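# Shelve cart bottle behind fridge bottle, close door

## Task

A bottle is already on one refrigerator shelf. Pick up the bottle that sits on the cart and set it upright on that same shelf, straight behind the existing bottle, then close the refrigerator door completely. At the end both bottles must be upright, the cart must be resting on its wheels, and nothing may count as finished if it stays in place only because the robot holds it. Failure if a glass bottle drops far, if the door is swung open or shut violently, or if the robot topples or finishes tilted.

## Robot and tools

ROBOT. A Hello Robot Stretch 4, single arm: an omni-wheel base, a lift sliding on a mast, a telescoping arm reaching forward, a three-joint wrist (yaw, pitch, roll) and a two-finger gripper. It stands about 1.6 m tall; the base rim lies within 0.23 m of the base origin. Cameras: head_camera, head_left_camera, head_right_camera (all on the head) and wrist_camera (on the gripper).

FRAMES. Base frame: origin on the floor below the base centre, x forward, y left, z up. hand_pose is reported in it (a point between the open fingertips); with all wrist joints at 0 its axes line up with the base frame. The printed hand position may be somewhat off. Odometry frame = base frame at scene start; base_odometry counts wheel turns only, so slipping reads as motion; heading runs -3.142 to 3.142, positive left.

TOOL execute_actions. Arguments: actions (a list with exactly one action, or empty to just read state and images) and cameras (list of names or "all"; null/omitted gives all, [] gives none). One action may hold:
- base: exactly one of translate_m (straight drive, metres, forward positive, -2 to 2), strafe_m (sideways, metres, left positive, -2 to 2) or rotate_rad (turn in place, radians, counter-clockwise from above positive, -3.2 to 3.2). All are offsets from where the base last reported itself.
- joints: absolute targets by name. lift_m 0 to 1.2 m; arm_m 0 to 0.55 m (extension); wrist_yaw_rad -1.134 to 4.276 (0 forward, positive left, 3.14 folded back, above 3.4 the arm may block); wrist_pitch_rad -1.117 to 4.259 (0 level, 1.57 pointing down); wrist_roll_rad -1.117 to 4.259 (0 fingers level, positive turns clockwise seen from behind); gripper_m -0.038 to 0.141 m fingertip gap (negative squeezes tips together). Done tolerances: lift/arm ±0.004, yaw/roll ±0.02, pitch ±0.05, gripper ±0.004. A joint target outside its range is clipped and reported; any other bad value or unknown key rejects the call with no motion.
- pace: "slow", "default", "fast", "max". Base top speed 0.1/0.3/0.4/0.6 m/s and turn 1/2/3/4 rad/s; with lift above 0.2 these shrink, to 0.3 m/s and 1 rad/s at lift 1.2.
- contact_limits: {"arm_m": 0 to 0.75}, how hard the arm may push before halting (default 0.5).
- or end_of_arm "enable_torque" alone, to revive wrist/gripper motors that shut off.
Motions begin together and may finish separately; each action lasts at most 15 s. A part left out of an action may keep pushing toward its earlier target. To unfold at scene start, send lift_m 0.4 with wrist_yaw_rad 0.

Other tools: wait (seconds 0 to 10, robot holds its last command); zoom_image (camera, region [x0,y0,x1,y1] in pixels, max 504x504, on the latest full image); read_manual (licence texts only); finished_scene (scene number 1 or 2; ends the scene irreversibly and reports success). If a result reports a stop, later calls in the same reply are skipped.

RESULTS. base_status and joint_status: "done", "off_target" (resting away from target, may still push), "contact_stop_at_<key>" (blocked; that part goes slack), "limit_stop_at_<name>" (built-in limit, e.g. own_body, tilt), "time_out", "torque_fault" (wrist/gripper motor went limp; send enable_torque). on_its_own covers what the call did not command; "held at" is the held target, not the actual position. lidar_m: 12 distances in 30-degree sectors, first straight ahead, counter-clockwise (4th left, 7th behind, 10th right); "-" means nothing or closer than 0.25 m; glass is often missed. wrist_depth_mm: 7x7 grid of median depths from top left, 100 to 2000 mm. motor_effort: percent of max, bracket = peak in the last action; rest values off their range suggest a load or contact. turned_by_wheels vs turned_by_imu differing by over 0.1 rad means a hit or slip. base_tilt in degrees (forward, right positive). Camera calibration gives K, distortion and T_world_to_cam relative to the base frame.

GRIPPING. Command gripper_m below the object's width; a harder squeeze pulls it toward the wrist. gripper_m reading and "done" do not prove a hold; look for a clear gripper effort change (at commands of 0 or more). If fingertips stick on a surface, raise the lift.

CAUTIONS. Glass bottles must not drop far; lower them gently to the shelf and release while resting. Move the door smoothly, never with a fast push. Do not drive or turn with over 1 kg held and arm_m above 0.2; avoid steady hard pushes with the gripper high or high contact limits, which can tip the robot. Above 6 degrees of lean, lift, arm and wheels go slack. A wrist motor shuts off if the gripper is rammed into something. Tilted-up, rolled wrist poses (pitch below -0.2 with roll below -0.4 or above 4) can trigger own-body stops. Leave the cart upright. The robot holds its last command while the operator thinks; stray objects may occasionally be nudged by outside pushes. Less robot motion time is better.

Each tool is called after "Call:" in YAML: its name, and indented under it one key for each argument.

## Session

Call:
execute_actions:
  actions: []

Scene clock: 0.00 s.
base_odometry: x=+0.000 y=+0.000 heading=+0.000 (m, m, rad; odometry frame)
turned_by_wheels: +0.000 (rad since the last result)
turned_by_imu: +0.000 (rad since the last result)
base_tilt: forward=+0.2 right=+0.0 (deg)
lidar_m: 1.27 1.30 1.11 0.98 1.28 1.94 1.84 2.46 0.90 0.82 0.83 1.08
base_status: not commanded
joint_positions: lift_m=+0.157 arm_m=-0.002 wrist_yaw_rad=+3.213 wrist_pitch_rad=-0.014 wrist_roll_rad=-0.018 gripper_m=+0.057
joint_status: not commanded
motor_effort: lift_m=+20 arm_m=+0 wrist_yaw_rad=+1 wrist_pitch_rad=-5 wrist_roll_rad=+1 gripper_m=-2 wheel_0=+0 wheel_1=-1 wheel_2=+0 (%)
hand_pose: x=-0.1255 y=+0.0665 z=+0.3387 quat_wxyz=(-0.036, +0.007, -0.009, +0.999) (m; base frame)
wrist_depth_mm: - - 134 - 1983 - - / - 108 134 - 1983 - - / - 115 135 - - - - / 138 136 248 - - - - / 220 - - - - - - / 219 1138 200 1160 200 1182 1160 / 218 778 854 - 809 798 820
pictures: head_camera, head_left_camera, head_right_camera, wrist_camera
camera_calibration (this result's frames):
wrist_camera: T_world_to_cam=[[-0.0564018, 0.997623, 0.039595, -0.0965846], [0.00289117, 0.0398211, -0.999203, 0.386983], [-0.998404, -0.0562423, -0.00513027, 0.111753], [0, 0, 0, 1]] pos_world=[0.105008, 0.0872301, 0.391072]
Images, in order (width x height): head_camera 420x560, head_left_camera 420x672, head_right_camera 420x672, wrist_camera 616x392.

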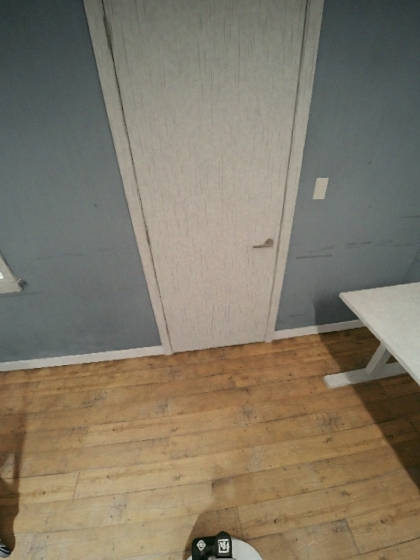

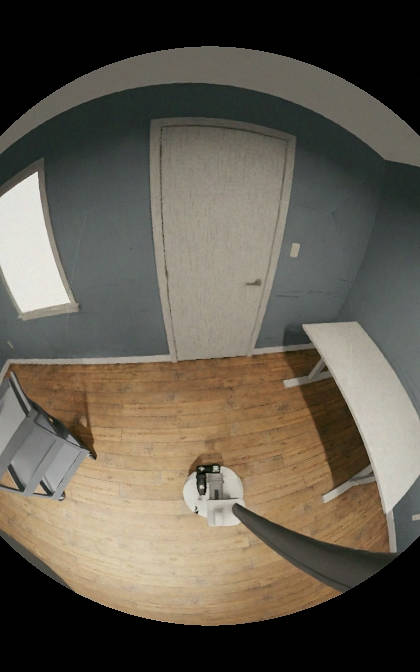

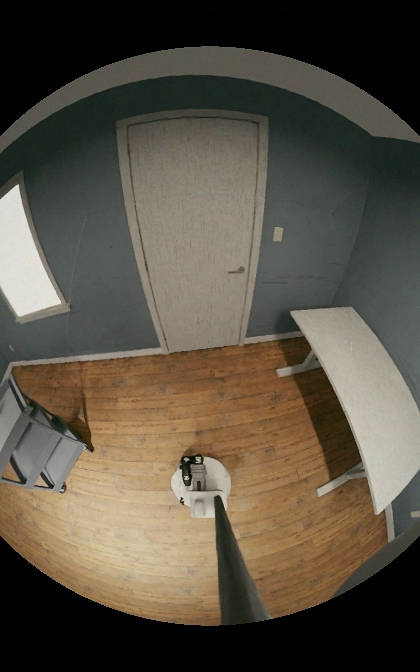

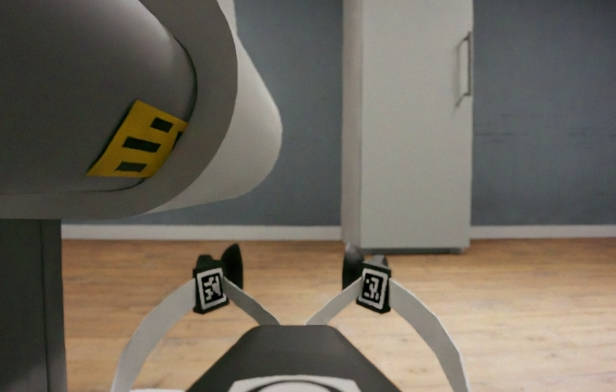

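Cart on left, fridge behind.

Call:
execute_actions:
  actions:
    - {"base":{"rotate_rad":1.4},"joints":{"lift_m":0.5,"wrist_yaw_rad":0}}
  cameras: ["head_camera","head_left_camera"]

Call:
execute_actions:
  actions:
    - {"base":{"rotate_rad":1.6}}
  cameras: ["head_camera","head_left_camera","head_right_camera"]

Scene clock: 6.57 s.
base_odometry: x=+0.000 y=+0.000 heading=+1.400 (m, m, rad; odometry frame)
turned_by_wheels: +1.400 (rad since the last result)
turned_by_imu: +1.387 (rad since the last result)
base_tilt: forward=+0.2 right=-0.1 (deg)
lidar_m: 0.97 1.12 2.01 1.87 2.39 1.96 0.82 0.84 0.97 1.27 1.29 1.55
base_status: done
joint_positions: lift_m=+0.500 arm_m=-0.002 wrist_yaw_rad=+0.001 wrist_pitch_rad=-0.013 wrist_roll_rad=-0.018 gripper_m=+0.057
joint_status: all done
motor_effort: lift_m=+23(26) arm_m=+0(0) wrist_yaw_rad=-1(7) wrist_pitch_rad=-5(6) wrist_roll_rad=+1(0) gripper_m=-2(1) wheel_0=+1(7) wheel_1=+1(6) wheel_2=+1(7) (%)
hand_pose: x=+0.4570 y=-0.0873 z=+0.6819 quat_wxyz=(+1.000, -0.009, -0.007, +0.000) (m; base frame)
wrist_depth_mm: - - - - - 1576 1205 / - - - - - 1576 1229 / 946 878 820 1205 - 1576 1255 / - - - - - 1618 1229 / 1060 1255 1182 1308 - 1576 1255 / 1921 904 200 - 200 1576 1255 / 1397 1118 1255 - 1499 1430 1229
pictures: head_camera, head_left_camera
Images, in order (width x height): head_camera 420x560, head_left_camera 420x672.

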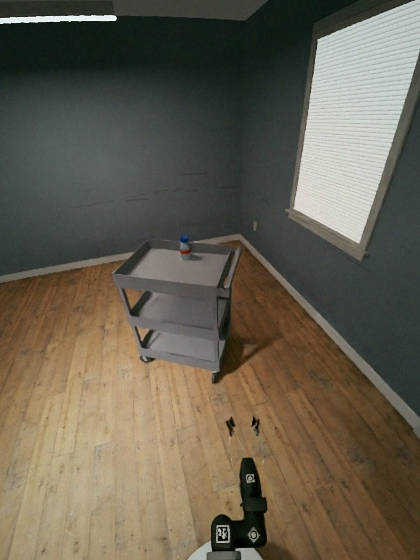

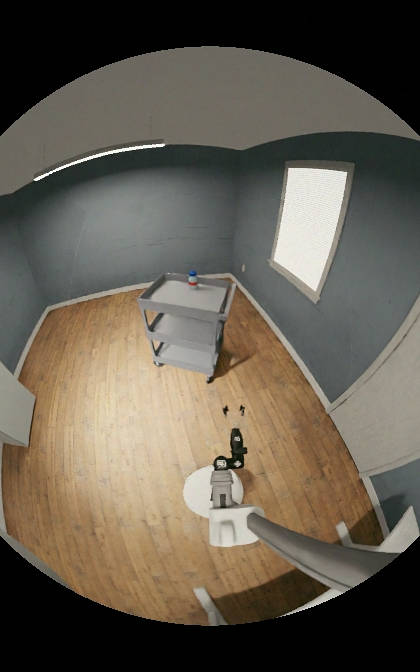

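Scene clock: 8.63 s.
base_odometry: x=+0.000 y=+0.000 heading=+3.000 (m, m, rad; odometry frame)
turned_by_wheels: +1.600 (rad since the last result)
turned_by_imu: +1.586 (rad since the last result)
base_tilt: forward=+0.2 right=+0.0 (deg)
lidar_m: 1.86 2.41 1.00 0.84 0.84 1.00 1.28 1.27 1.55 1.01 1.16 2.04
base_status: done
joint_positions: lift_m=+0.500 arm_m=-0.002 wrist_yaw_rad=+0.000 wrist_pitch_rad=-0.013 wrist_roll_rad=-0.018 gripper_m=+0.057
joint_status: not commanded
motor_effort: lift_m=+21(23) arm_m=+0(0) wrist_yaw_rad=+1(0) wrist_pitch_rad=-6(5) wrist_roll_rad=+0(0) gripper_m=-2(3) wheel_0=-1(6) wheel_1=-1(7) wheel_2=-1(7) (%)
hand_pose: x=+0.4570 y=-0.0874 z=+0.6821 quat_wxyz=(+1.000, -0.009, -0.007, +0.000) (m; base frame)
wrist_depth_mm: 1983 - - 1708 1863 - - / 1983 - - 1708 1808 - - / 1983 - - 1708 1808 - - / 1983 - - 1756 1863 - - / 1983 - - 1756 1863 - - / 1983 - 200 1756 200 - - / 1464 1464 1576 - 1537 1499 1537
pictures: head_camera, head_left_camera, head_right_camera
Images, in order (width x height): head_camera 420x560, head_left_camera 420x672, head_right_camera 420x672.

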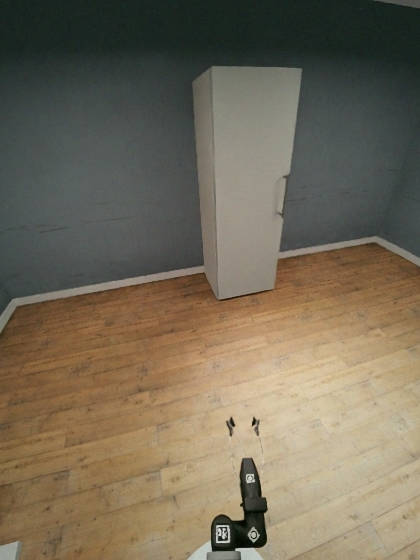

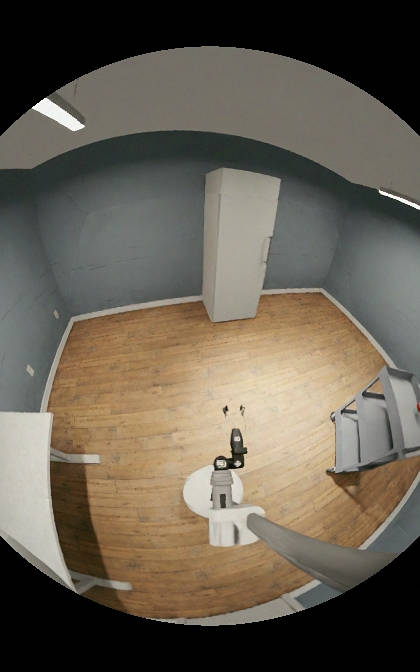

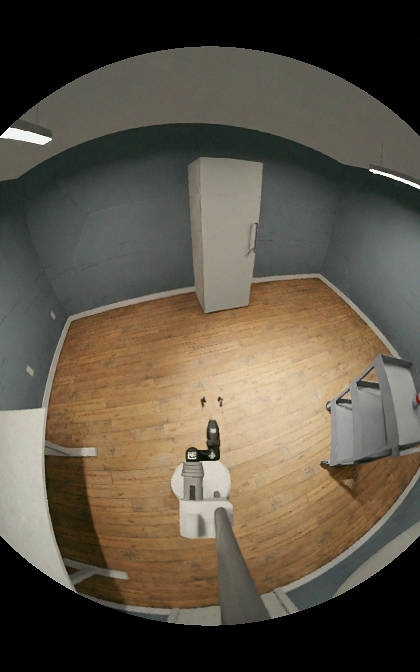

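Call:
execute_actions:
  actions:
    - {"base":{"rotate_rad":0.18}}
  cameras: []

Call:
execute_actions:
  actions:
    - {"base":{"translate_m":1.0},"joints":{"lift_m":0.82,"gripper_m":0.08}}
  cameras: []

Call:
execute_actions:
  actions:
    - {"base":{"strafe_m":-0.83}}
  cameras: ["head_camera","wrist_camera"]

Scene clock: 30.10 s.
base_odometry: x=+0.000 y=+0.000 heading=-3.103 (m, m, rad; odometry frame)
turned_by_wheels: +0.180 (rad since the last result)
turned_by_imu: +0.178 (rad since the last result)
base_tilt: forward=+0.3 right=-0.1 (deg)
lidar_m: 1.84 2.46 0.91 0.84 0.85 1.17 1.28 1.30 0.98 0.98 3.20 1.90
base_status: done
joint_positions: lift_m=+0.500 arm_m=-0.002 wrist_yaw_rad=+0.000 wrist_pitch_rad=-0.013 wrist_roll_rad=-0.018 gripper_m=+0.057
joint_status: not commanded
motor_effort: lift_m=+21(21) arm_m=-1(0) wrist_yaw_rad=+0(0) wrist_pitch_rad=-5(5) wrist_roll_rad=+2(0) gripper_m=-2(3) wheel_0=+0(6) wheel_1=+0(5) wheel_2=+0(6) (%)
hand_pose: x=+0.4570 y=-0.0874 z=+0.6821 quat_wxyz=(+1.000, -0.009, -0.007, +0.000) (m; base frame)
wrist_depth_mm: - - - - 1661 1708 - / - - - - 1661 1661 - / - - - - 1661 1708 - / - - - - 1661 1708 - / - - - - 1708 1708 - / - - 200 - 199 1756 - / 1464 1464 1618 - 1499 1537 1499
pictures: none
No camera images: the call's "cameras" was empty. Leave "cameras" out to get every camera's image.

Scene clock: 34.93 s.
base_odometry: x=-0.999 y=-0.038 heading=-3.103 (m, m, rad; odometry frame)
turned_by_wheels: +0.000 (rad since the last result)
turned_by_imu: -0.004 (rad since the last result)
base_tilt: forward=+0.2 right=+0.0 (deg)
lidar_m: 1.36 1.46 1.78 1.68 1.01 1.26 2.29 1.51 1.43 3.04 1.21 0.88
base_status: done
joint_positions: lift_m=+0.820 arm_m=-0.002 wrist_yaw_rad=+0.000 wrist_pitch_rad=-0.013 wrist_roll_rad=-0.018 gripper_m=+0.080
joint_status: all done
motor_effort: lift_m=+22(27) arm_m=+0(0) wrist_yaw_rad=+0(1) wrist_pitch_rad=-6(6) wrist_roll_rad=+1(0) gripper_m=+1(5) wheel_0=-1(3) wheel_1=-1(5) wheel_2=+0(9) (%)
hand_pose: x=+0.4570 y=-0.0874 z=+1.0020 quat_wxyz=(+1.000, -0.009, -0.007, +0.000) (m; base frame)
wrist_depth_mm: 1118 1160 1182 1229 1008 615 627 / 1138 1182 1205 1229 1008 621 627 / 1138 1182 1205 1229 1008 627 634 / 1138 1182 1205 1229 1008 627 634 / 1160 1205 1205 1255 831 634 640 / 1160 1205 1205 1255 203 634 647 / 1182 1205 1229 - 904 634 654
pictures: none
No camera images: the call's "cameras" was empty. Leave "cameras" out to get every camera's image.

Scene clock: 39.03 s.
base_odometry: x=-1.031 y=+0.791 heading=-3.104 (m, m, rad; odometry frame)
turned_by_wheels: +0.000 (rad since the last result)
turned_by_imu: -0.005 (rad since the last result)
base_tilt: forward=+0.1 right=+0.0 (deg)
lidar_m: 0.77 0.87 2.00 2.46 1.84 2.34 1.05 0.82 2.36 2.20 2.25 1.56
base_status: done
joint_positions: lift_m=+0.820 arm_m=-0.002 wrist_yaw_rad=+0.000 wrist_pitch_rad=-0.013 wrist_roll_rad=-0.018 gripper_m=+0.080
joint_status: not commanded
motor_effort: lift_m=+22(22) arm_m=+0(0) wrist_yaw_rad=+1(0) wrist_pitch_rad=-6(5) wrist_roll_rad=-1(1) gripper_m=-1(2) wheel_0=+0(8) wheel_1=-1(9) wheel_2=-1(1) (%)
hand_pose: x=+0.4570 y=-0.0874 z=+1.0020 quat_wxyz=(+1.000, -0.009, -0.007, +0.000) (m; base frame)
wrist_depth_mm: 585 609 615 634 1336 1336 1366 / 591 609 627 634 1336 1336 1397 / 597 609 627 634 1308 1366 1397 / 603 615 627 647 1336 1397 1430 / 603 615 627 654 1336 1366 1430 / 609 615 634 647 203 1397 1430 / 609 621 634 - 1366 1366 1464
pictures: head_camera, wrist_camera
camera_calibration (this result's frames):
wrist_camera: T_world_to_cam=[[-0.015173, -0.999101, 0.0395957, -0.129796], [-0.0057832, -0.0395119, -0.999202, 1.05123], [0.999868, -0.0153899, -0.00517849, -0.221512], [0, 0, 0, 1]] pos_world=[0.225593, -0.0915522, 1.05438]
Images, in order (width x height): head_camera 420x560, wrist_camera 616x392.

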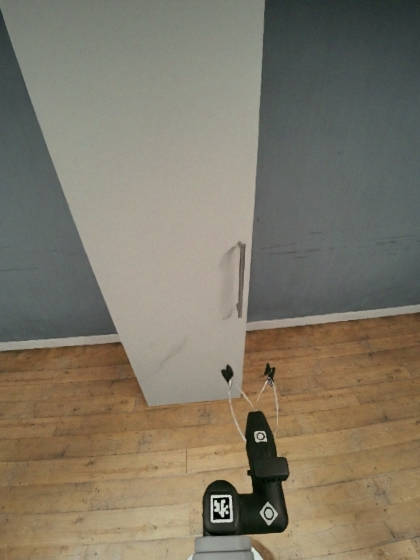

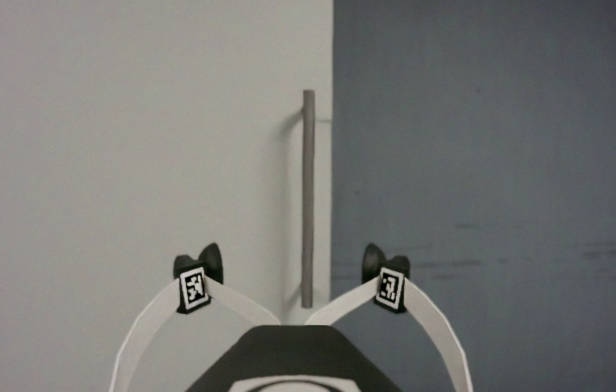

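Call:
execute_actions:
  actions:
    - {"base":{"rotate_rad":0.11}}
  cameras: []

Call:
execute_actions:
  actions:
    - {"base":{"strafe_m":-0.105},"joints":{"arm_m":0.2}}
  cameras: ["head_camera","wrist_camera"]

Scene clock: 49.97 s.
base_odometry: x=-1.031 y=+0.791 heading=-2.993 (m, m, rad; odometry frame)
turned_by_wheels: +0.110 (rad since the last result)
turned_by_imu: +0.108 (rad since the last result)
base_tilt: forward=+0.1 right=-0.1 (deg)
lidar_m: 0.80 0.87 2.16 1.80 1.86 2.33 0.90 0.82 2.27 2.21 2.01 0.87
base_status: done
joint_positions: lift_m=+0.820 arm_m=-0.002 wrist_yaw_rad=+0.000 wrist_pitch_rad=-0.013 wrist_roll_rad=-0.018 gripper_m=+0.080
joint_status: not commanded
motor_effort: lift_m=+22(22) arm_m=+0(0) wrist_yaw_rad=+0(0) wrist_pitch_rad=-5(5) wrist_roll_rad=-1(0) gripper_m=-2(1) wheel_0=-1(4) wheel_1=+1(5) wheel_2=+1(6) (%)
hand_pose: x=+0.4570 y=-0.0874 z=+1.0020 quat_wxyz=(+1.000, -0.009, -0.007, +0.000) (m; base frame)
wrist_depth_mm: 627 621 621 627 1255 1281 1255 / 627 627 627 621 1281 1281 1255 / 627 627 627 627 1281 1281 1255 / 634 634 634 627 1281 1281 1281 / 640 634 634 634 640 1308 1281 / 640 640 640 634 203 1281 1281 / 976 640 640 - 1308 1308 1281
pictures: none
No camera images: the call's "cameras" was empty. Leave "cameras" out to get every camera's image.

Scene clock: 51.67 s.
base_odometry: x=-1.046 y=+0.895 heading=-2.993 (m, m, rad; odometry frame)
turned_by_wheels: +0.000 (rad since the last result)
turned_by_imu: +0.000 (rad since the last result)
base_tilt: forward=+0.1 right=+0.0 (deg)
lidar_m: 0.79 0.86 2.21 1.89 1.95 2.32 0.82 0.78 2.16 2.09 2.02 1.52
base_status: done
joint_positions: lift_m=+0.820 arm_m=+0.198 wrist_yaw_rad=+0.000 wrist_pitch_rad=-0.014 wrist_roll_rad=-0.018 gripper_m=+0.080
joint_status: all done
motor_effort: lift_m=+22(22) arm_m=+9(8) wrist_yaw_rad=+1(1) wrist_pitch_rad=-5(5) wrist_roll_rad=+1(2) gripper_m=-2(2) wheel_0=+0(8) wheel_1=+2(7) wheel_2=+1(0) (%)
hand_pose: x=+0.6578 y=-0.0874 z=+1.0020 quat_wxyz=(+1.000, -0.009, -0.007, +0.000) (m; base frame)
wrist_depth_mm: 415 415 415 415 1042 1042 1042 / 418 418 418 415 1060 1060 1042 / 421 421 421 418 1060 1060 1060 / 424 424 421 421 1060 1060 1060 / 427 427 424 427 1078 1078 1078 / 427 427 427 366 203 1078 1078 / 433 430 430 - 1078 1078 1098
pictures: head_camera, wrist_camera
camera_calibration (this result's frames):
wrist_camera: T_world_to_cam=[[-0.0152709, -0.999099, 0.039595, -0.126712], [-0.00573804, -0.0395114, -0.999203, 1.05237], [0.999867, -0.0154859, -0.0051295, -0.422363], [0, 0, 0, 1]] pos_world=[0.42641, -0.0915577, 1.05439]
Images, in order (width x height): head_camera 420x560, wrist_camera 616x392.

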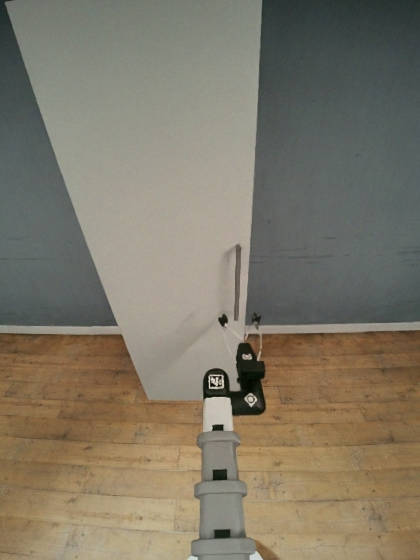

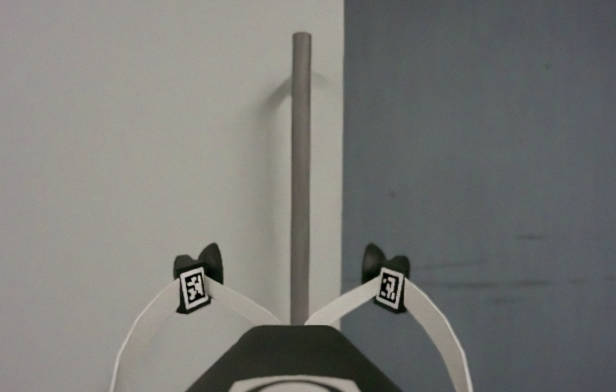

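Call:
execute_actions:
  actions:
    - {"joints":{"arm_m":0.345}}
  cameras: ["wrist_camera"]

Call:
execute_actions:
  actions:
    - {"joints":{"gripper_m":-0.02}}
  cameras: ["wrist_camera"]

Call:
execute_actions:
  actions:
    - {"base":{"translate_m":-0.08},"pace":"slow"}
  cameras: ["wrist_camera","head_camera"]

Scene clock: 60.57 s.
base_odometry: x=-1.046 y=+0.895 heading=-2.993 (m, m, rad; odometry frame)
turned_by_wheels: +0.000 (rad since the last result)
turned_by_imu: -0.001 (rad since the last result)
base_tilt: forward=+0.3 right=-0.1 (deg)
lidar_m: 0.76 0.89 2.21 1.89 1.95 2.35 0.83 0.72 2.15 2.08 2.02 1.49
base_status: not commanded
joint_positions: lift_m=+0.820 arm_m=+0.343 wrist_yaw_rad=+0.000 wrist_pitch_rad=-0.014 wrist_roll_rad=-0.018 gripper_m=+0.080
joint_status: all done
motor_effort: lift_m=+22(22) arm_m=+9(9) wrist_yaw_rad=+1(1) wrist_pitch_rad=-5(5) wrist_roll_rad=+1(0) gripper_m=+0(1) wheel_0=-1(1) wheel_1=+2(2) wheel_2=+1(1) (%)
hand_pose: x=+0.8028 y=-0.0874 z=+1.0020 quat_wxyz=(+1.000, -0.009, -0.007, +0.000) (m; base frame)
wrist_depth_mm: 272 272 271 270 904 904 904 / 272 273 273 272 904 904 904 / 274 274 274 273 904 904 917 / 276 276 276 274 917 917 904 / 278 278 277 277 917 931 917 / 279 279 278 215 203 931 931 / 282 281 282 - 931 931 931
pictures: wrist_camera
camera_calibration (this result's frames):
wrist_camera: T_world_to_cam=[[-0.0152485, -0.999099, 0.0395949, -0.124509], [-0.00572924, -0.0395116, -0.999203, 1.0532], [0.999867, -0.0154632, -0.00512159, -0.567334], [0, 0, 0, 1]] pos_world=[0.571394, -0.0915564, 1.05439]
Images, in order (width x height): wrist_camera 616x392.

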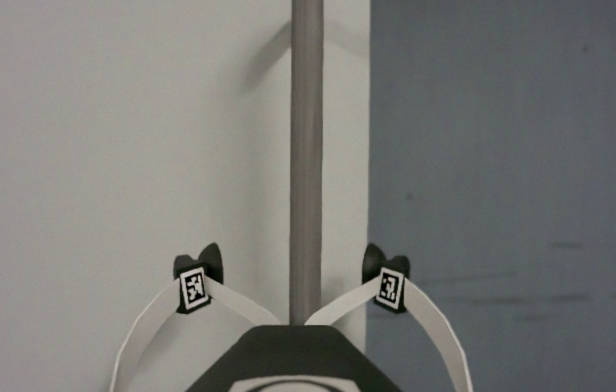

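Scene clock: 62.30 s.
base_odometry: x=-1.047 y=+0.895 heading=-2.994 (m, m, rad; odometry frame)
turned_by_wheels: -0.001 (rad since the last result)
turned_by_imu: -0.001 (rad since the last result)
base_tilt: forward=+0.3 right=+0.0 (deg)
lidar_m: 0.76 0.87 2.22 1.90 1.98 2.31 0.84 0.76 2.17 2.07 1.99 1.48
base_status: not commanded
joint_positions: lift_m=+0.820 arm_m=+0.344 wrist_yaw_rad=-0.002 wrist_pitch_rad=-0.013 wrist_roll_rad=-0.018 gripper_m=-0.019
joint_status: all done
motor_effort: lift_m=+22(22) arm_m=+6(9) wrist_yaw_rad=+6(14) wrist_pitch_rad=-5(5) wrist_roll_rad=+0(1) gripper_m=-20(21) wheel_0=-5(5) wheel_1=-1(2) wheel_2=+0(1) (%)
hand_pose: x=+0.8033 y=-0.0879 z=+1.0020 quat_wxyz=(+1.000, -0.009, -0.007, -0.001) (m; base frame)
wrist_depth_mm: 270 268 268 268 904 904 904 / 270 271 271 271 904 904 904 / 272 273 272 273 917 904 917 / 274 274 276 274 917 931 931 / 276 277 276 213 917 917 931 / 278 277 186 212 185 931 917 / 279 279 279 - 931 931 931
pictures: wrist_camera
camera_calibration (this result's frames):
wrist_camera: T_world_to_cam=[[-0.0170261, -0.999071, 0.0395948, -0.123585], [-0.00583463, -0.0395006, -0.999203, 1.05326], [0.999838, -0.0172435, -0.00515666, -0.567899], [0, 0, 0, 1]] pos_world=[0.571849, -0.0916579, 1.05438]
Images, in order (width x height): wrist_camera 616x392.

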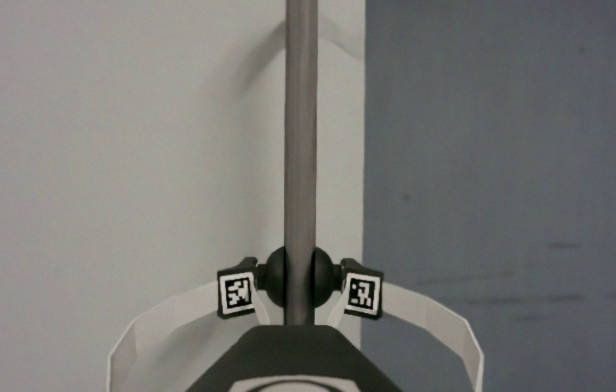

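Scene clock: 64.37 s.
base_odometry: x=-0.967 y=+0.907 heading=-2.994 (m, m, rad; odometry frame)
turned_by_wheels: +0.000 (rad since the last result)
turned_by_imu: +0.000 (rad since the last result)
base_tilt: forward=+0.2 right=-0.1 (deg)
lidar_m: 0.86 0.97 2.32 1.90 1.95 2.27 0.75 0.69 2.16 2.09 2.13 1.58
base_status: done
joint_positions: lift_m=+0.820 arm_m=+0.344 wrist_yaw_rad=+0.000 wrist_pitch_rad=-0.014 wrist_roll_rad=-0.018 gripper_m=-0.020
joint_status: not commanded
motor_effort: lift_m=+22(22) arm_m=+5(5) wrist_yaw_rad=+3(14) wrist_pitch_rad=-5(5) wrist_roll_rad=-1(1) gripper_m=-11(20) wheel_0=-1(7) wheel_1=+0(6) wheel_2=+2(7) (%)
hand_pose: x=+0.8034 y=-0.0876 z=+1.0020 quat_wxyz=(+1.000, -0.009, -0.007, +0.000) (m; base frame)
wrist_depth_mm: 349 349 349 349 976 976 976 / 351 353 351 351 991 991 991 / 353 353 353 355 991 1008 991 / 357 355 355 355 991 1008 991 / 359 359 359 294 1008 1008 1008 / 362 362 186 202 185 1008 1008 / 364 362 362 - 1008 1025 1025
pictures: head_camera, wrist_camera
camera_calibration (this result's frames):
wrist_camera: T_world_to_cam=[[-0.0158026, -0.999091, 0.0395947, -0.124213], [-0.0057467, -0.0395083, -0.999203, 1.05322], [0.999859, -0.0160175, -0.00511714, -0.568034], [0, 0, 0, 1]] pos_world=[0.572043, -0.091588, 1.05439]
Images, in order (width x height): head_camera 420x560, wrist_camera 616x392.

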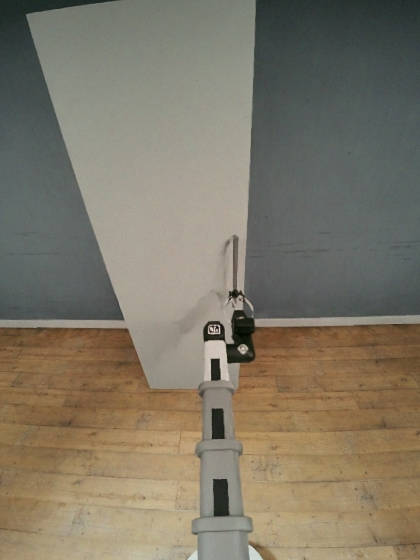

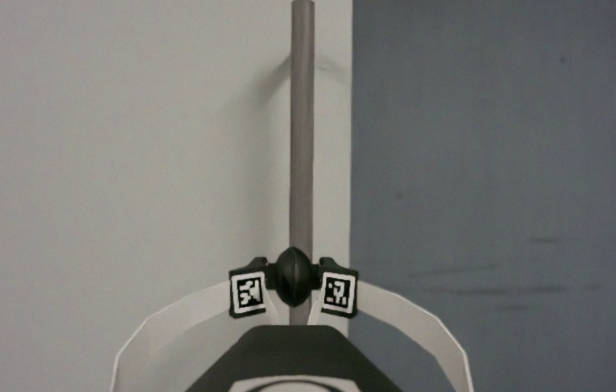

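Call:
execute_actions:
  actions:
    - {"joints":{"gripper_m":0.06}}
  cameras: []

Call:
execute_actions:
  actions:
    - {"joints":{"arm_m":0.452},"contact_limits":{"arm_m":0.15},"pace":"slow"}
  cameras: []

Call:
execute_actions:
  actions:
    - {"joints":{"gripper_m":-0.036}}
  cameras: ["wrist_camera"]

Call:
execute_actions:
  actions:
    - {"base":{"translate_m":-0.06},"pace":"slow"}
  cameras: ["wrist_camera"]

Scene clock: 73.30 s.
base_odometry: x=-0.967 y=+0.907 heading=-2.994 (m, m, rad; odometry frame)
turned_by_wheels: +0.000 (rad since the last result)
turned_by_imu: -0.001 (rad since the last result)
base_tilt: forward=+0.3 right=-0.1 (deg)
lidar_m: 0.83 0.96 2.28 1.91 1.96 2.23 0.78 0.69 2.15 2.07 2.10 1.58
base_status: not commanded
joint_positions: lift_m=+0.820 arm_m=+0.344 wrist_yaw_rad=+0.000 wrist_pitch_rad=-0.014 wrist_roll_rad=-0.018 gripper_m=+0.060
joint_status: all done
motor_effort: lift_m=+22(22) arm_m=+5(5) wrist_yaw_rad=+2(2) wrist_pitch_rad=-5(5) wrist_roll_rad=+3(0) gripper_m=-2(11) wheel_0=-1(1) wheel_1=+0(0) wheel_2=+2(2) (%)
hand_pose: x=+0.8034 y=-0.0876 z=+1.0020 quat_wxyz=(+1.000, -0.009, -0.007, +0.000) (m; base frame)
wrist_depth_mm: 351 349 349 349 976 991 976 / 351 349 353 349 991 991 991 / 355 353 353 353 991 991 991 / 357 355 355 355 1008 991 991 / 359 359 357 357 991 1008 1008 / 359 362 202 297 199 1008 1008 / 364 362 364 - 1008 1025 1008
pictures: none
No camera images: the call's "cameras" was empty. Leave "cameras" out to get every camera's image.

Scene clock: 75.67 s.
base_odometry: x=-0.967 y=+0.907 heading=-2.994 (m, m, rad; odometry frame)
turned_by_wheels: +0.000 (rad since the last result)
turned_by_imu: -0.001 (rad since the last result)
base_tilt: forward=+0.2 right=+0.0 (deg)
lidar_m: 0.84 0.95 2.30 1.89 1.94 2.23 0.76 0.68 2.14 2.09 2.10 1.58
base_status: not commanded
joint_positions: lift_m=+0.820 arm_m=+0.450 wrist_yaw_rad=-0.001 wrist_pitch_rad=-0.014 wrist_roll_rad=-0.018 gripper_m=+0.060
joint_status: all done
motor_effort: lift_m=+22(22) arm_m=+10(9) wrist_yaw_rad=+5(4) wrist_pitch_rad=-5(5) wrist_roll_rad=+3(0) gripper_m=-1(2) wheel_0=-2(1) wheel_1=+0(0) wheel_2=+1(2) (%)
contact_limits: arm_m 0.15
hand_pose: x=+0.9095 y=-0.0878 z=+1.0020 quat_wxyz=(+1.000, -0.009, -0.007, -0.001) (m; base frame)
wrist_depth_mm: 245 244 245 244 878 878 866 / 246 246 246 246 878 878 878 / 247 247 248 248 878 891 891 / 250 249 249 248 891 891 891 / 251 251 250 250 904 891 891 / 252 252 202 187 200 891 891 / 254 253 253 - 904 904 904
pictures: none
No camera images: the call's "cameras" was empty. Leave "cameras" out to get every camera's image.

Scene clock: 77.30 s.
base_odometry: x=-0.968 y=+0.907 heading=-2.994 (m, m, rad; odometry frame)
turned_by_wheels: +0.000 (rad since the last result)
turned_by_imu: -0.001 (rad since the last result)
base_tilt: forward=+0.4 right=+0.0 (deg)
lidar_m: 0.86 0.96 2.29 1.91 1.96 2.25 0.75 0.68 2.14 2.08 2.15 1.59
base_status: not commanded
joint_positions: lift_m=+0.820 arm_m=+0.452 wrist_yaw_rad=+0.005 wrist_pitch_rad=-0.013 wrist_roll_rad=-0.018 gripper_m=-0.035
joint_status: all done
on_its_own: wrist_yaw_rad is at rest, and its effort (-14) is outside its rest range (-13 to +13)
motor_effort: lift_m=+22(22) arm_m=+1(10) wrist_yaw_rad=-14(15) wrist_pitch_rad=-6(6) wrist_roll_rad=+0(1) gripper_m=-21(19) wheel_0=-7(7) wheel_1=-3(3) wheel_2=+6(6) (%)
hand_pose: x=+0.9117 y=-0.0859 z=+1.0020 quat_wxyz=(+1.000, -0.009, -0.007, +0.003) (m; base frame)
wrist_depth_mm: 241 241 241 240 866 866 866 / 243 242 242 242 866 878 878 / 244 244 244 243 878 878 878 / 246 245 245 244 891 878 878 / 247 247 247 205 891 891 891 / 250 248 184 185 182 904 904 / 251 250 250 - 904 891 904
pictures: wrist_camera
camera_calibration (this result's frames):
wrist_camera: T_world_to_cam=[[-0.00993934, -0.999162, 0.0397176, -0.126284], [-0.00563913, -0.0396629, -0.999197, 1.05375], [0.999935, -0.0101553, -0.00524018, -0.675694], [0, 0, 0, 1]] pos_world=[0.680337, -0.0912452, 1.05438]
Images, in order (width x height): wrist_camera 616x392.

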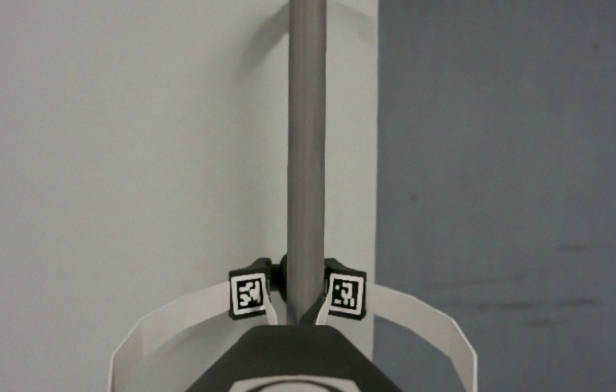

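Scene clock: 79.00 s.
base_odometry: x=-0.959 y=+0.909 heading=-2.978 (m, m, rad; odometry frame)
turned_by_wheels: +0.016 (rad since the last result)
turned_by_imu: -0.025 (rad since the last result)
base_tilt: forward=+0.2 right=-0.1 (deg)
lidar_m: 0.87 0.94 2.26 1.90 1.92 2.26 0.77 0.70 2.18 2.09 2.15 1.60
base_status: translate_m contact_stop (by the wheels' count: -0.009 of -0.060)
joint_positions: lift_m=+0.820 arm_m=+0.452 wrist_yaw_rad=+0.001 wrist_pitch_rad=-0.013 wrist_roll_rad=-0.019 gripper_m=-0.036
joint_status: not commanded
on_its_own: the wheels are slack since a contact_stop
motor_effort: lift_m=+21(22) arm_m=-3(7) wrist_yaw_rad=-1(97) wrist_pitch_rad=-6(22) wrist_roll_rad=+1(3) gripper_m=-15(27) wheel_0=+0(11) wheel_1=+0(6) wheel_2=+0(35) (%)
hand_pose: x=+0.9119 y=-0.0872 z=+1.0020 quat_wxyz=(+1.000, -0.009, -0.007, +0.000) (m; base frame)
wrist_depth_mm: 236 237 237 238 878 891 891 / 238 239 239 239 878 891 891 / 239 239 240 241 891 891 904 / 241 241 243 243 891 904 904 / 242 243 243 194 904 904 904 / 244 244 185 183 182 917 917 / 246 246 248 - 917 917 931
pictures: wrist_camera
camera_calibration (this result's frames):
wrist_camera: T_world_to_cam=[[-0.0146017, -0.999089, 0.0400896, -0.123744], [-0.00593615, -0.0400066, -0.999182, 1.05395], [0.999876, -0.0148277, -0.00534658, -0.676168], [0, 0, 0, 1]] pos_world=[0.680533, -0.0914923, 1.05443]
Images, in order (width x height): wrist_camera 616x392.

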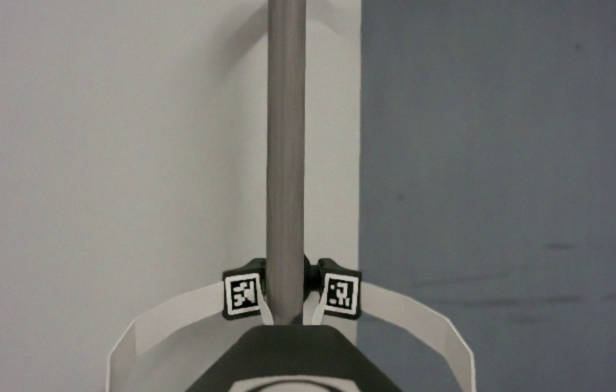

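Call:
execute_actions:
  actions:
    - {"joints":{"arm_m":0.38},"pace":"slow"}
  cameras: ["wrist_camera","head_camera"]

Scene clock: 83.90 s.
base_odometry: x=-0.959 y=+0.908 heading=-2.962 (m, m, rad; odometry frame)
turned_by_wheels: +0.015 (rad since the last result)
turned_by_imu: +0.014 (rad since the last result)
base_tilt: forward=+0.2 right=-0.1 (deg)
lidar_m: 0.78 0.94 2.29 1.86 1.97 2.26 0.78 0.67 2.15 2.09 2.12 1.58
base_status: not commanded
joint_positions: lift_m=+0.820 arm_m=+0.382 wrist_yaw_rad=+0.003 wrist_pitch_rad=-0.013 wrist_roll_rad=-0.019 gripper_m=-0.036
joint_status: all done
on_its_own: the wheels are slack since a contact_stop
motor_effort: lift_m=+21(21) arm_m=-10(8) wrist_yaw_rad=-7(7) wrist_pitch_rad=-6(6) wrist_roll_rad=+0(1) gripper_m=-16(17) wheel_0=+0(0) wheel_1=+0(0) wheel_2=+0(0) (%)
hand_pose: x=+0.8413 y=-0.0866 z=+1.0020 quat_wxyz=(+1.000, -0.009, -0.007, +0.001) (m; base frame)
wrist_depth_mm: 262 253 245 234 946 946 946 / 264 255 246 236 960 946 946 / 265 256 248 236 960 960 960 / 267 258 250 238 960 960 960 / 268 259 251 193 960 976 976 / 271 262 182 184 183 976 976 / 273 260 256 - 976 991 991
pictures: head_camera, wrist_camera
camera_calibration (this result's frames):
wrist_camera: T_world_to_cam=[[-0.0125487, -0.999119, 0.040036, -0.125859], [-0.00589239, -0.0399646, -0.999184, 1.05351], [0.999904, -0.0127744, -0.0053857, -0.605331], [0, 0, 0, 1]] pos_world=[0.609901, -0.0913778, 1.05443]
Images, in order (width x height): head_camera 420x560, wrist_camera 616x392.

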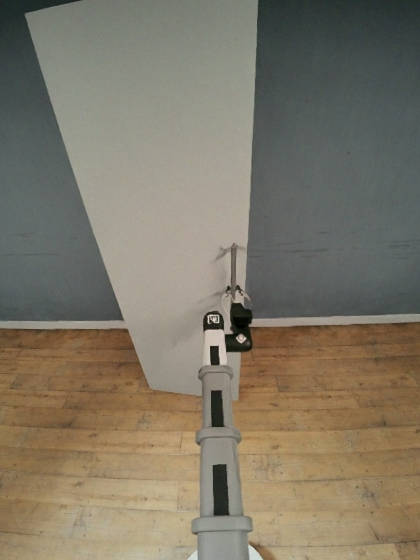

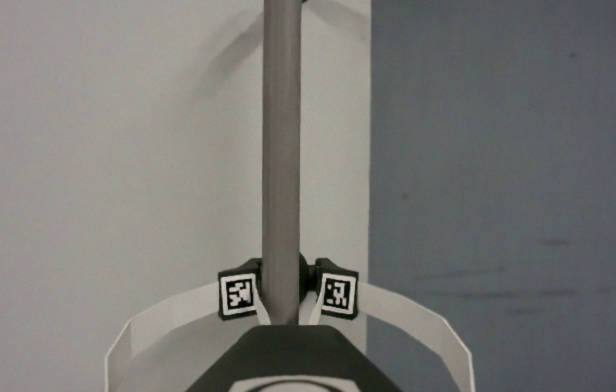

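Call:
execute_actions:
  actions:
    - {"joints":{"arm_m":0.26},"base":{"strafe_m":0.03},"pace":"slow"}
  cameras: ["wrist_camera"]

Call:
execute_actions:
  actions:
    - {"joints":{"arm_m":0.15},"base":{"strafe_m":0.045},"pace":"slow"}
  cameras: ["wrist_camera","head_camera"]

Scene clock: 92.50 s.
base_odometry: x=-0.954 y=+0.878 heading=-2.960 (m, m, rad; odometry frame)
turned_by_wheels: +0.003 (rad since the last result)
turned_by_imu: +0.002 (rad since the last result)
base_tilt: forward=+0.1 right=+0.0 (deg)
lidar_m: 0.65 0.87 2.30 1.85 1.89 2.24 0.76 0.69 2.20 2.14 2.13 1.56
base_status: done
joint_positions: lift_m=+0.820 arm_m=+0.262 wrist_yaw_rad=+0.022 wrist_pitch_rad=-0.013 wrist_roll_rad=-0.018 gripper_m=-0.036
joint_status: all done
on_its_own: wrist_yaw_rad is at rest, and its effort (-61) is outside its rest range (-13 to +13)
motor_effort: lift_m=+21(21) arm_m=-13(13) wrist_yaw_rad=-61(61) wrist_pitch_rad=-6(6) wrist_roll_rad=+0(1) gripper_m=-18(16) wheel_0=+13(14) wheel_1=+5(5) wheel_2=+13(13) (%)
hand_pose: x=+0.7234 y=-0.0812 z=+1.0020 quat_wxyz=(+1.000, -0.009, -0.007, +0.011) (m; base frame)
wrist_depth_mm: 330 289 256 226 1042 1042 1042 / 332 290 257 229 1060 1060 1042 / 334 291 258 229 1060 1060 1060 / 336 294 259 230 1060 1060 1060 / 340 297 257 225 1078 1078 1078 / 343 287 179 187 220 1078 1060 / 347 290 274 - 1098 1078 1078
pictures: wrist_camera
camera_calibration (this result's frames):
wrist_camera: T_world_to_cam=[[0.00628349, -0.999206, 0.0393496, -0.134832], [-0.00517558, -0.0393824, -0.999211, 1.05259], [0.999967, 0.00607488, -0.00541893, -0.485882], [0, 0, 0, 1]] pos_world=[0.492161, -0.0903197, 1.05443]
Images, in order (width x height): wrist_camera 616x392.

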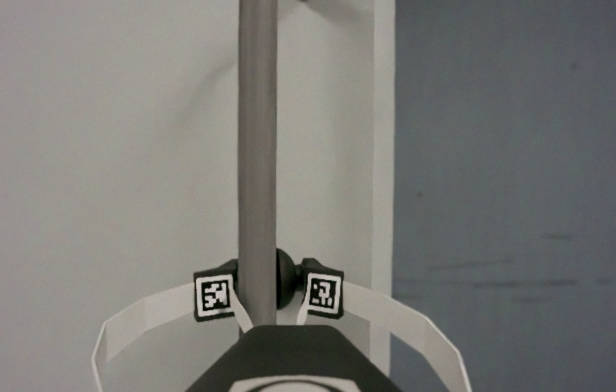

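Scene clock: 94.93 s.
torque_fault: wrist_yaw_rad switched itself off since the last result.
base_odometry: x=-0.945 y=+0.834 heading=-2.960 (m, m, rad; odometry frame)
turned_by_wheels: +0.000 (rad since the last result)
turned_by_imu: +0.011 (rad since the last result)
base_tilt: forward=+0.3 right=-0.1 (deg)
lidar_m: 0.54 0.86 2.34 1.80 1.86 2.26 0.84 0.74 2.23 2.18 2.10 1.60
base_status: done
joint_positions: lift_m=+0.820 arm_m=+0.152 wrist_yaw_rad=+0.231 wrist_pitch_rad=-0.013 wrist_roll_rad=-0.018 gripper_m=-0.036
joint_status: all done
on_its_own: wrist_yaw_rad is off since a torque_fault, until you send "end_of_arm": "enable_torque" (your +0.000 is given up)
motor_effort: lift_m=+21(21) arm_m=-9(17) wrist_yaw_rad=+1(99) wrist_pitch_rad=-6(9) wrist_roll_rad=-2(1) gripper_m=-15(19) wheel_0=+1(20) wheel_1=+0(9) wheel_2=+0(21) (%)
hand_pose: x=+0.6232 y=-0.0190 z=+1.0020 quat_wxyz=(+0.993, -0.008, -0.008, +0.115) (m; base frame)
wrist_depth_mm: 1464 525 332 219 192 544 1008 / 1464 530 332 220 193 549 1025 / 1464 530 334 221 194 549 1042 / 1464 539 336 222 196 554 1042 / 1464 544 340 194 196 554 1042 / 1537 554 184 176 182 559 1042 / 1499 462 387 - 195 559 1060
pictures: head_camera, wrist_camera
camera_calibration (this result's frames):
wrist_camera: T_world_to_cam=[[0.213938, -0.97606, 0.0392027, -0.200943], [0.00322413, -0.0394261, -0.999217, 1.04932], [0.976842, 0.213897, -0.00528777, -0.367875], [0, 0, 0, 1]] pos_world=[0.398962, -0.0760748, 1.05444]
Images, in order (width x height): head_camera 420x560, wrist_camera 616x392.

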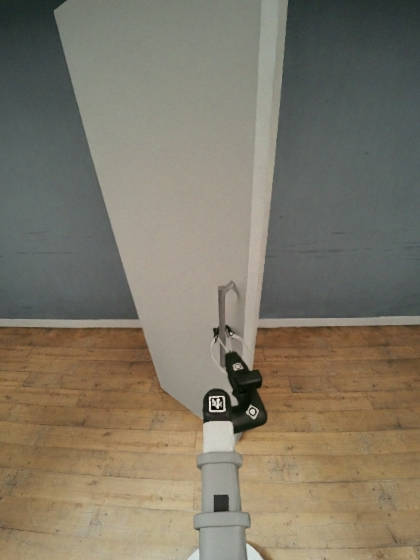

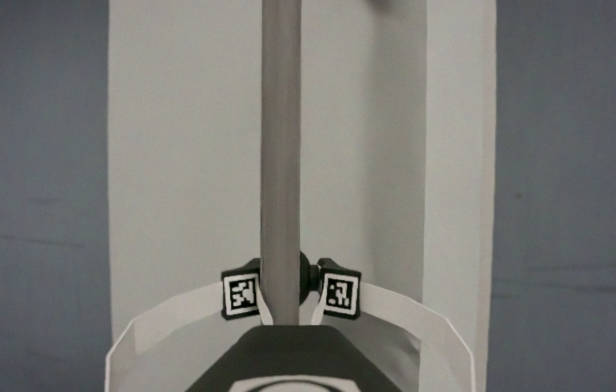

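Call:
execute_actions:
  actions:
    - {"end_of_arm":"enable_torque"}
  cameras: []

Call:
execute_actions:
  actions:
    - {"joints":{"gripper_m":0.05},"pace":"slow"}
  cameras: ["wrist_camera"]

Call:
execute_actions:
  actions:
    - {"joints":{"arm_m":0.0},"pace":"slow"}
  cameras: ["wrist_camera","head_camera","head_right_camera"]

Scene clock: 103.60 s.
base_odometry: x=-0.945 y=+0.834 heading=-2.960 (m, m, rad; odometry frame)
turned_by_wheels: +0.000 (rad since the last result)
turned_by_imu: -0.001 (rad since the last result)
base_tilt: forward=+0.2 right=+0.0 (deg)
lidar_m: 0.54 0.86 2.33 1.80 1.87 2.24 0.87 0.70 2.25 2.14 2.09 1.57
base_status: not commanded
joint_positions: lift_m=+0.820 arm_m=+0.152 wrist_yaw_rad=+0.231 wrist_pitch_rad=-0.013 wrist_roll_rad=-0.018 gripper_m=-0.036
joint_status: not commanded
end_of_arm: enable_torque: each motor that was off is on again
on_its_own: wrist_yaw_rad is held at +0.231, not at your +0.000, since a torque_fault
motor_effort: lift_m=+21(21) arm_m=-8(9) wrist_yaw_rad=+0(1) wrist_pitch_rad=-6(5) wrist_roll_rad=+0(3) gripper_m=-16(16) wheel_0=+1(0) wheel_1=+0(0) wheel_2=-1(1) (%)
hand_pose: x=+0.6232 y=-0.0190 z=+1.0020 quat_wxyz=(+0.993, -0.008, -0.008, +0.115) (m; base frame)
wrist_depth_mm: 1464 525 332 219 193 544 1025 / 1464 530 332 220 193 544 1025 / 1464 535 334 220 195 549 1025 / 1499 539 336 222 195 554 1042 / 1499 544 340 194 196 554 1042 / 1499 549 184 176 182 559 1042 / 1537 459 389 - 195 564 1042
pictures: none
No camera images: the call's "cameras" was empty. Leave "cameras" out to get every camera's image.

Scene clock: 106.50 s.
base_odometry: x=-0.945 y=+0.834 heading=-2.960 (m, m, rad; odometry frame)
turned_by_wheels: +0.000 (rad since the last result)
turned_by_imu: -0.001 (rad since the last result)
base_tilt: forward=+0.2 right=+0.0 (deg)
lidar_m: 0.57 0.87 2.33 1.80 1.89 2.24 0.87 0.72 2.25 2.17 2.14 1.59
base_status: not commanded
joint_positions: lift_m=+0.820 arm_m=+0.152 wrist_yaw_rad=+0.232 wrist_pitch_rad=-0.013 wrist_roll_rad=-0.018 gripper_m=+0.050
joint_status: all done
on_its_own: wrist_yaw_rad is held at +0.231, not at your +0.000, since a torque_fault
motor_effort: lift_m=+21(21) arm_m=-8(9) wrist_yaw_rad=+0(1) wrist_pitch_rad=-6(6) wrist_roll_rad=-2(0) gripper_m=-2(16) wheel_0=+0(1) wheel_1=+0(0) wheel_2=-1(1) (%)
hand_pose: x=+0.6233 y=-0.0189 z=+1.0020 quat_wxyz=(+0.993, -0.008, -0.008, +0.115) (m; base frame)
wrist_depth_mm: 1464 554 373 282 228 224 1025 / 1430 549 373 283 229 226 1025 / 1464 554 375 285 229 229 1025 / 1499 554 377 286 230 231 1025 / 1499 564 364 287 225 235 1060 / 1537 574 195 195 202 239 1042 / 1499 508 424 - 226 245 1060
pictures: wrist_camera
camera_calibration (this result's frames):
wrist_camera: T_world_to_cam=[[0.214443, -0.97595, 0.0392026, -0.201106], [0.00324455, -0.0394243, -0.999217, 1.04932], [0.976731, 0.214402, -0.00528774, -0.36784], [0, 0, 0, 1]] pos_world=[0.399002, -0.0760352, 1.05444]
Images, in order (width x height): wrist_camera 616x392.

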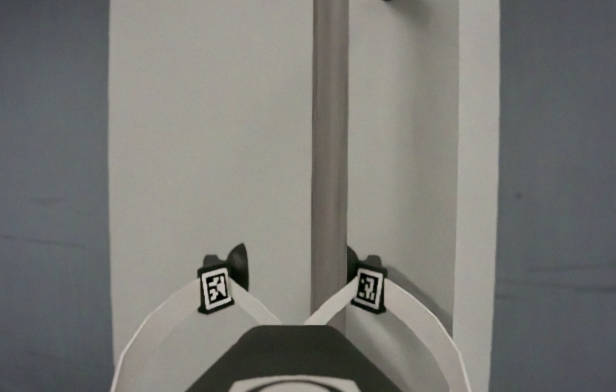

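Scene clock: 109.30 s.
base_odometry: x=-0.945 y=+0.834 heading=-2.960 (m, m, rad; odometry frame)
turned_by_wheels: +0.000 (rad since the last result)
turned_by_imu: -0.001 (rad since the last result)
base_tilt: forward=+0.2 right=+0.0 (deg)
lidar_m: 0.49 0.79 2.33 1.80 1.85 2.24 0.85 0.74 2.25 2.17 2.12 1.59
base_status: not commanded
joint_positions: lift_m=+0.820 arm_m=+0.002 wrist_yaw_rad=+0.231 wrist_pitch_rad=-0.013 wrist_roll_rad=-0.018 gripper_m=+0.050
joint_status: all done
on_its_own: wrist_yaw_rad is held at +0.231, not at your +0.000, since a torque_fault
motor_effort: lift_m=+21(21) arm_m=-9(12) wrist_yaw_rad=+0(4) wrist_pitch_rad=-6(5) wrist_roll_rad=-1(1) gripper_m=-3(4) wheel_0=+0(0) wheel_1=+0(0) wheel_2=+0(1) (%)
hand_pose: x=+0.4733 y=-0.0190 z=+1.0020 quat_wxyz=(+0.993, -0.008, -0.008, +0.115) (m; base frame)
wrist_depth_mm: 1618 1537 334 279 976 1160 1160 / 1661 1537 359 281 750 1182 1138 / 1661 1537 364 283 931 1182 1160 / 1661 1576 364 286 1160 1205 1160 / 1708 1576 340 283 768 1205 1182 / 1661 1576 195 281 202 1229 1182 / 1708 1576 549 - 1008 1229 1205
pictures: head_camera, head_right_camera, wrist_camera
camera_calibration (this result's frames):
wrist_camera: T_world_to_cam=[[0.214163, -0.976011, 0.0392083, -0.168912], [0.00323423, -0.0394309, -0.999217, 1.04981], [0.976793, 0.214122, -0.005288, -0.221407], [0, 0, 0, 1]] pos_world=[0.249048, -0.0760568, 1.05444]
Images, in order (width x height): head_camera 420x560, head_right_camera 420x672, wrist_camera 616x392.

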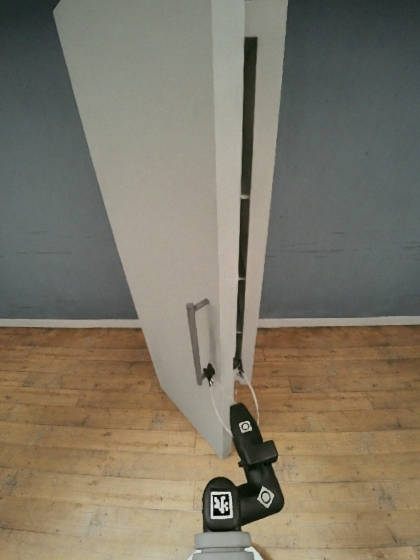

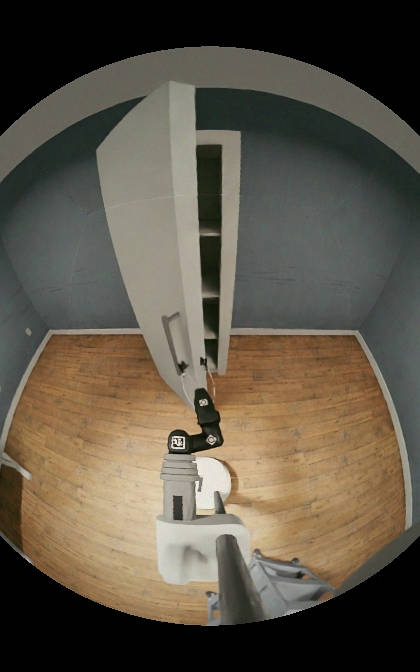

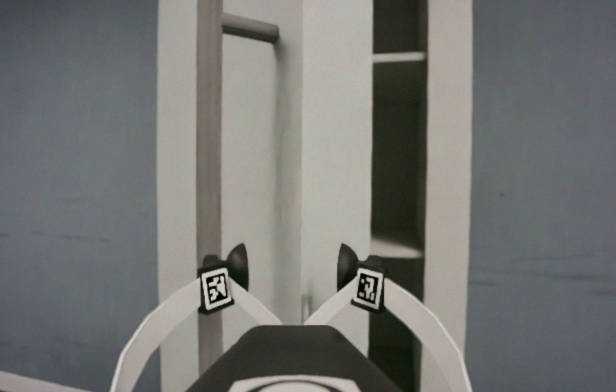

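Call:
execute_actions:
  actions:
    - {"base":{"translate_m":-0.3}}
  cameras: []

Call:
execute_actions:
  actions:
    - {"base":{"strafe_m":-0.45},"joints":{"wrist_yaw_rad":3.1,"lift_m":0.35}}
  cameras: []

Call:
execute_actions:
  actions:
    - {"base":{"translate_m":0.9}}
  cameras: ["head_left_camera"]

Scene clock: 130.13 s.
base_odometry: x=-0.650 y=+0.888 heading=-2.960 (m, m, rad; odometry frame)
turned_by_wheels: +0.000 (rad since the last result)
turned_by_imu: -0.001 (rad since the last result)
base_tilt: forward=+0.3 right=+0.0 (deg)
lidar_m: 0.77 1.23 2.60 1.76 1.86 1.94 0.62 0.48 0.62 2.15 2.30 1.88
base_status: done
joint_positions: lift_m=+0.820 arm_m=+0.002 wrist_yaw_rad=+0.231 wrist_pitch_rad=-0.013 wrist_roll_rad=-0.018 gripper_m=+0.050
joint_status: not commanded
on_its_own: wrist_yaw_rad is held at +0.231, not at your +0.000, since a torque_fault
motor_effort: lift_m=+21(21) arm_m=-9(9) wrist_yaw_rad=+0(0) wrist_pitch_rad=-5(6) wrist_roll_rad=+0(2) gripper_m=-2(2) wheel_0=+1(2) wheel_1=-1(4) wheel_2=-2(8) (%)
hand_pose: x=+0.4733 y=-0.0190 z=+1.0020 quat_wxyz=(+0.993, -0.008, -0.008, +0.115) (m; base frame)
wrist_depth_mm: - 1921 1060 640 991 1464 1430 / - 1921 1078 603 991 1499 1430 / - 1921 1078 615 1025 1499 1430 / - 1983 1078 615 1008 1499 1464 / - 1983 991 615 1008 1499 1430 / - 1983 195 580 202 1499 1464 / - 1921 1863 - 1042 1499 1464
pictures: none
No camera images: the call's "cameras" was empty. Leave "cameras" out to get every camera's image.

Scene clock: 132.97 s.
base_odometry: x=-0.731 y=+1.331 heading=-2.960 (m, m, rad; odometry frame)
turned_by_wheels: +0.000 (rad since the last result)
turned_by_imu: -0.003 (rad since the last result)
base_tilt: forward=+0.3 right=+0.0 (deg)
lidar_m: 1.30 0.89 2.73 2.24 2.35 0.36 0.38 0.54 1.76 1.69 1.81 1.88
base_status: done
joint_positions: lift_m=+0.350 arm_m=+0.002 wrist_yaw_rad=+3.100 wrist_pitch_rad=-0.013 wrist_roll_rad=-0.018 gripper_m=+0.050
joint_status: all done
motor_effort: lift_m=+18(24) arm_m=-9(8) wrist_yaw_rad=+2(6) wrist_pitch_rad=-5(6) wrist_roll_rad=-3(1) gripper_m=-3(3) wheel_0=+0(4) wheel_1=+0(8) wheel_2=-1(1) (%)
hand_pose: x=-0.1121 y=+0.0995 z=+0.5323 quat_wxyz=(+0.021, +0.007, -0.009, +1.000) (m; base frame)
wrist_depth_mm: - 141 539 508 - - - / - 131 591 654 931 - - / 107 142 248 1229 - - - / 140 168 1042 1160 - - - / - 707 539 508 - - - / 1708 1618 195 508 202 1808 1756 / 1205 820 917 - 1025 1205 1229
pictures: none
No camera images: the call's "cameras" was empty. Leave "cameras" out to get every camera's image.

Scene clock: 137.43 s.
base_odometry: x=-1.617 y=+1.168 heading=-2.960 (m, m, rad; odometry frame)
turned_by_wheels: +0.000 (rad since the last result)
turned_by_imu: -0.004 (rad since the last result)
base_tilt: forward=+0.1 right=-0.1 (deg)
lidar_m: 0.76 0.41 0.56 0.38 2.47 2.86 1.27 2.43 1.82 1.74 1.27 0.95
base_status: done
joint_positions: lift_m=+0.350 arm_m=+0.002 wrist_yaw_rad=+3.100 wrist_pitch_rad=-0.013 wrist_roll_rad=-0.018 gripper_m=+0.050
joint_status: not commanded
motor_effort: lift_m=+18(18) arm_m=-9(8) wrist_yaw_rad=+2(2) wrist_pitch_rad=-5(6) wrist_roll_rad=-2(3) gripper_m=-2(2) wheel_0=-2(3) wheel_1=+0(5) wheel_2=+0(8) (%)
hand_pose: x=-0.1121 y=+0.0994 z=+0.5323 quat_wxyz=(+0.021, +0.007, -0.009, +1.000) (m; base frame)
wrist_depth_mm: - 141 - - - - - / - 131 - - - - - / 107 142 248 1808 - - - / 140 168 1618 - - - - / - - - - - - - / 1708 1708 195 1430 202 1756 1756 / 1182 1138 1281 - 1205 1205 1229
pictures: head_left_camera
Images, in order (width x height): head_left_camera 420x672.

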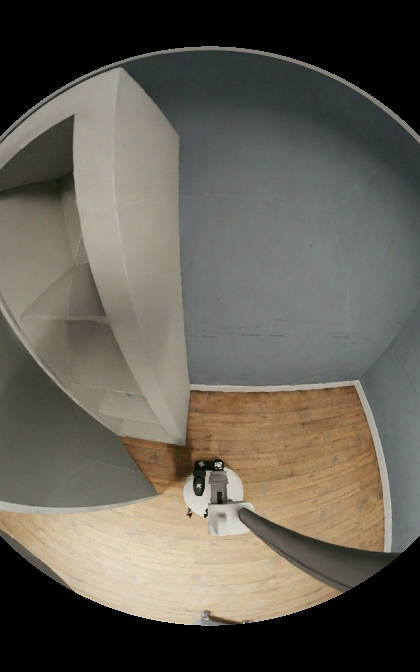

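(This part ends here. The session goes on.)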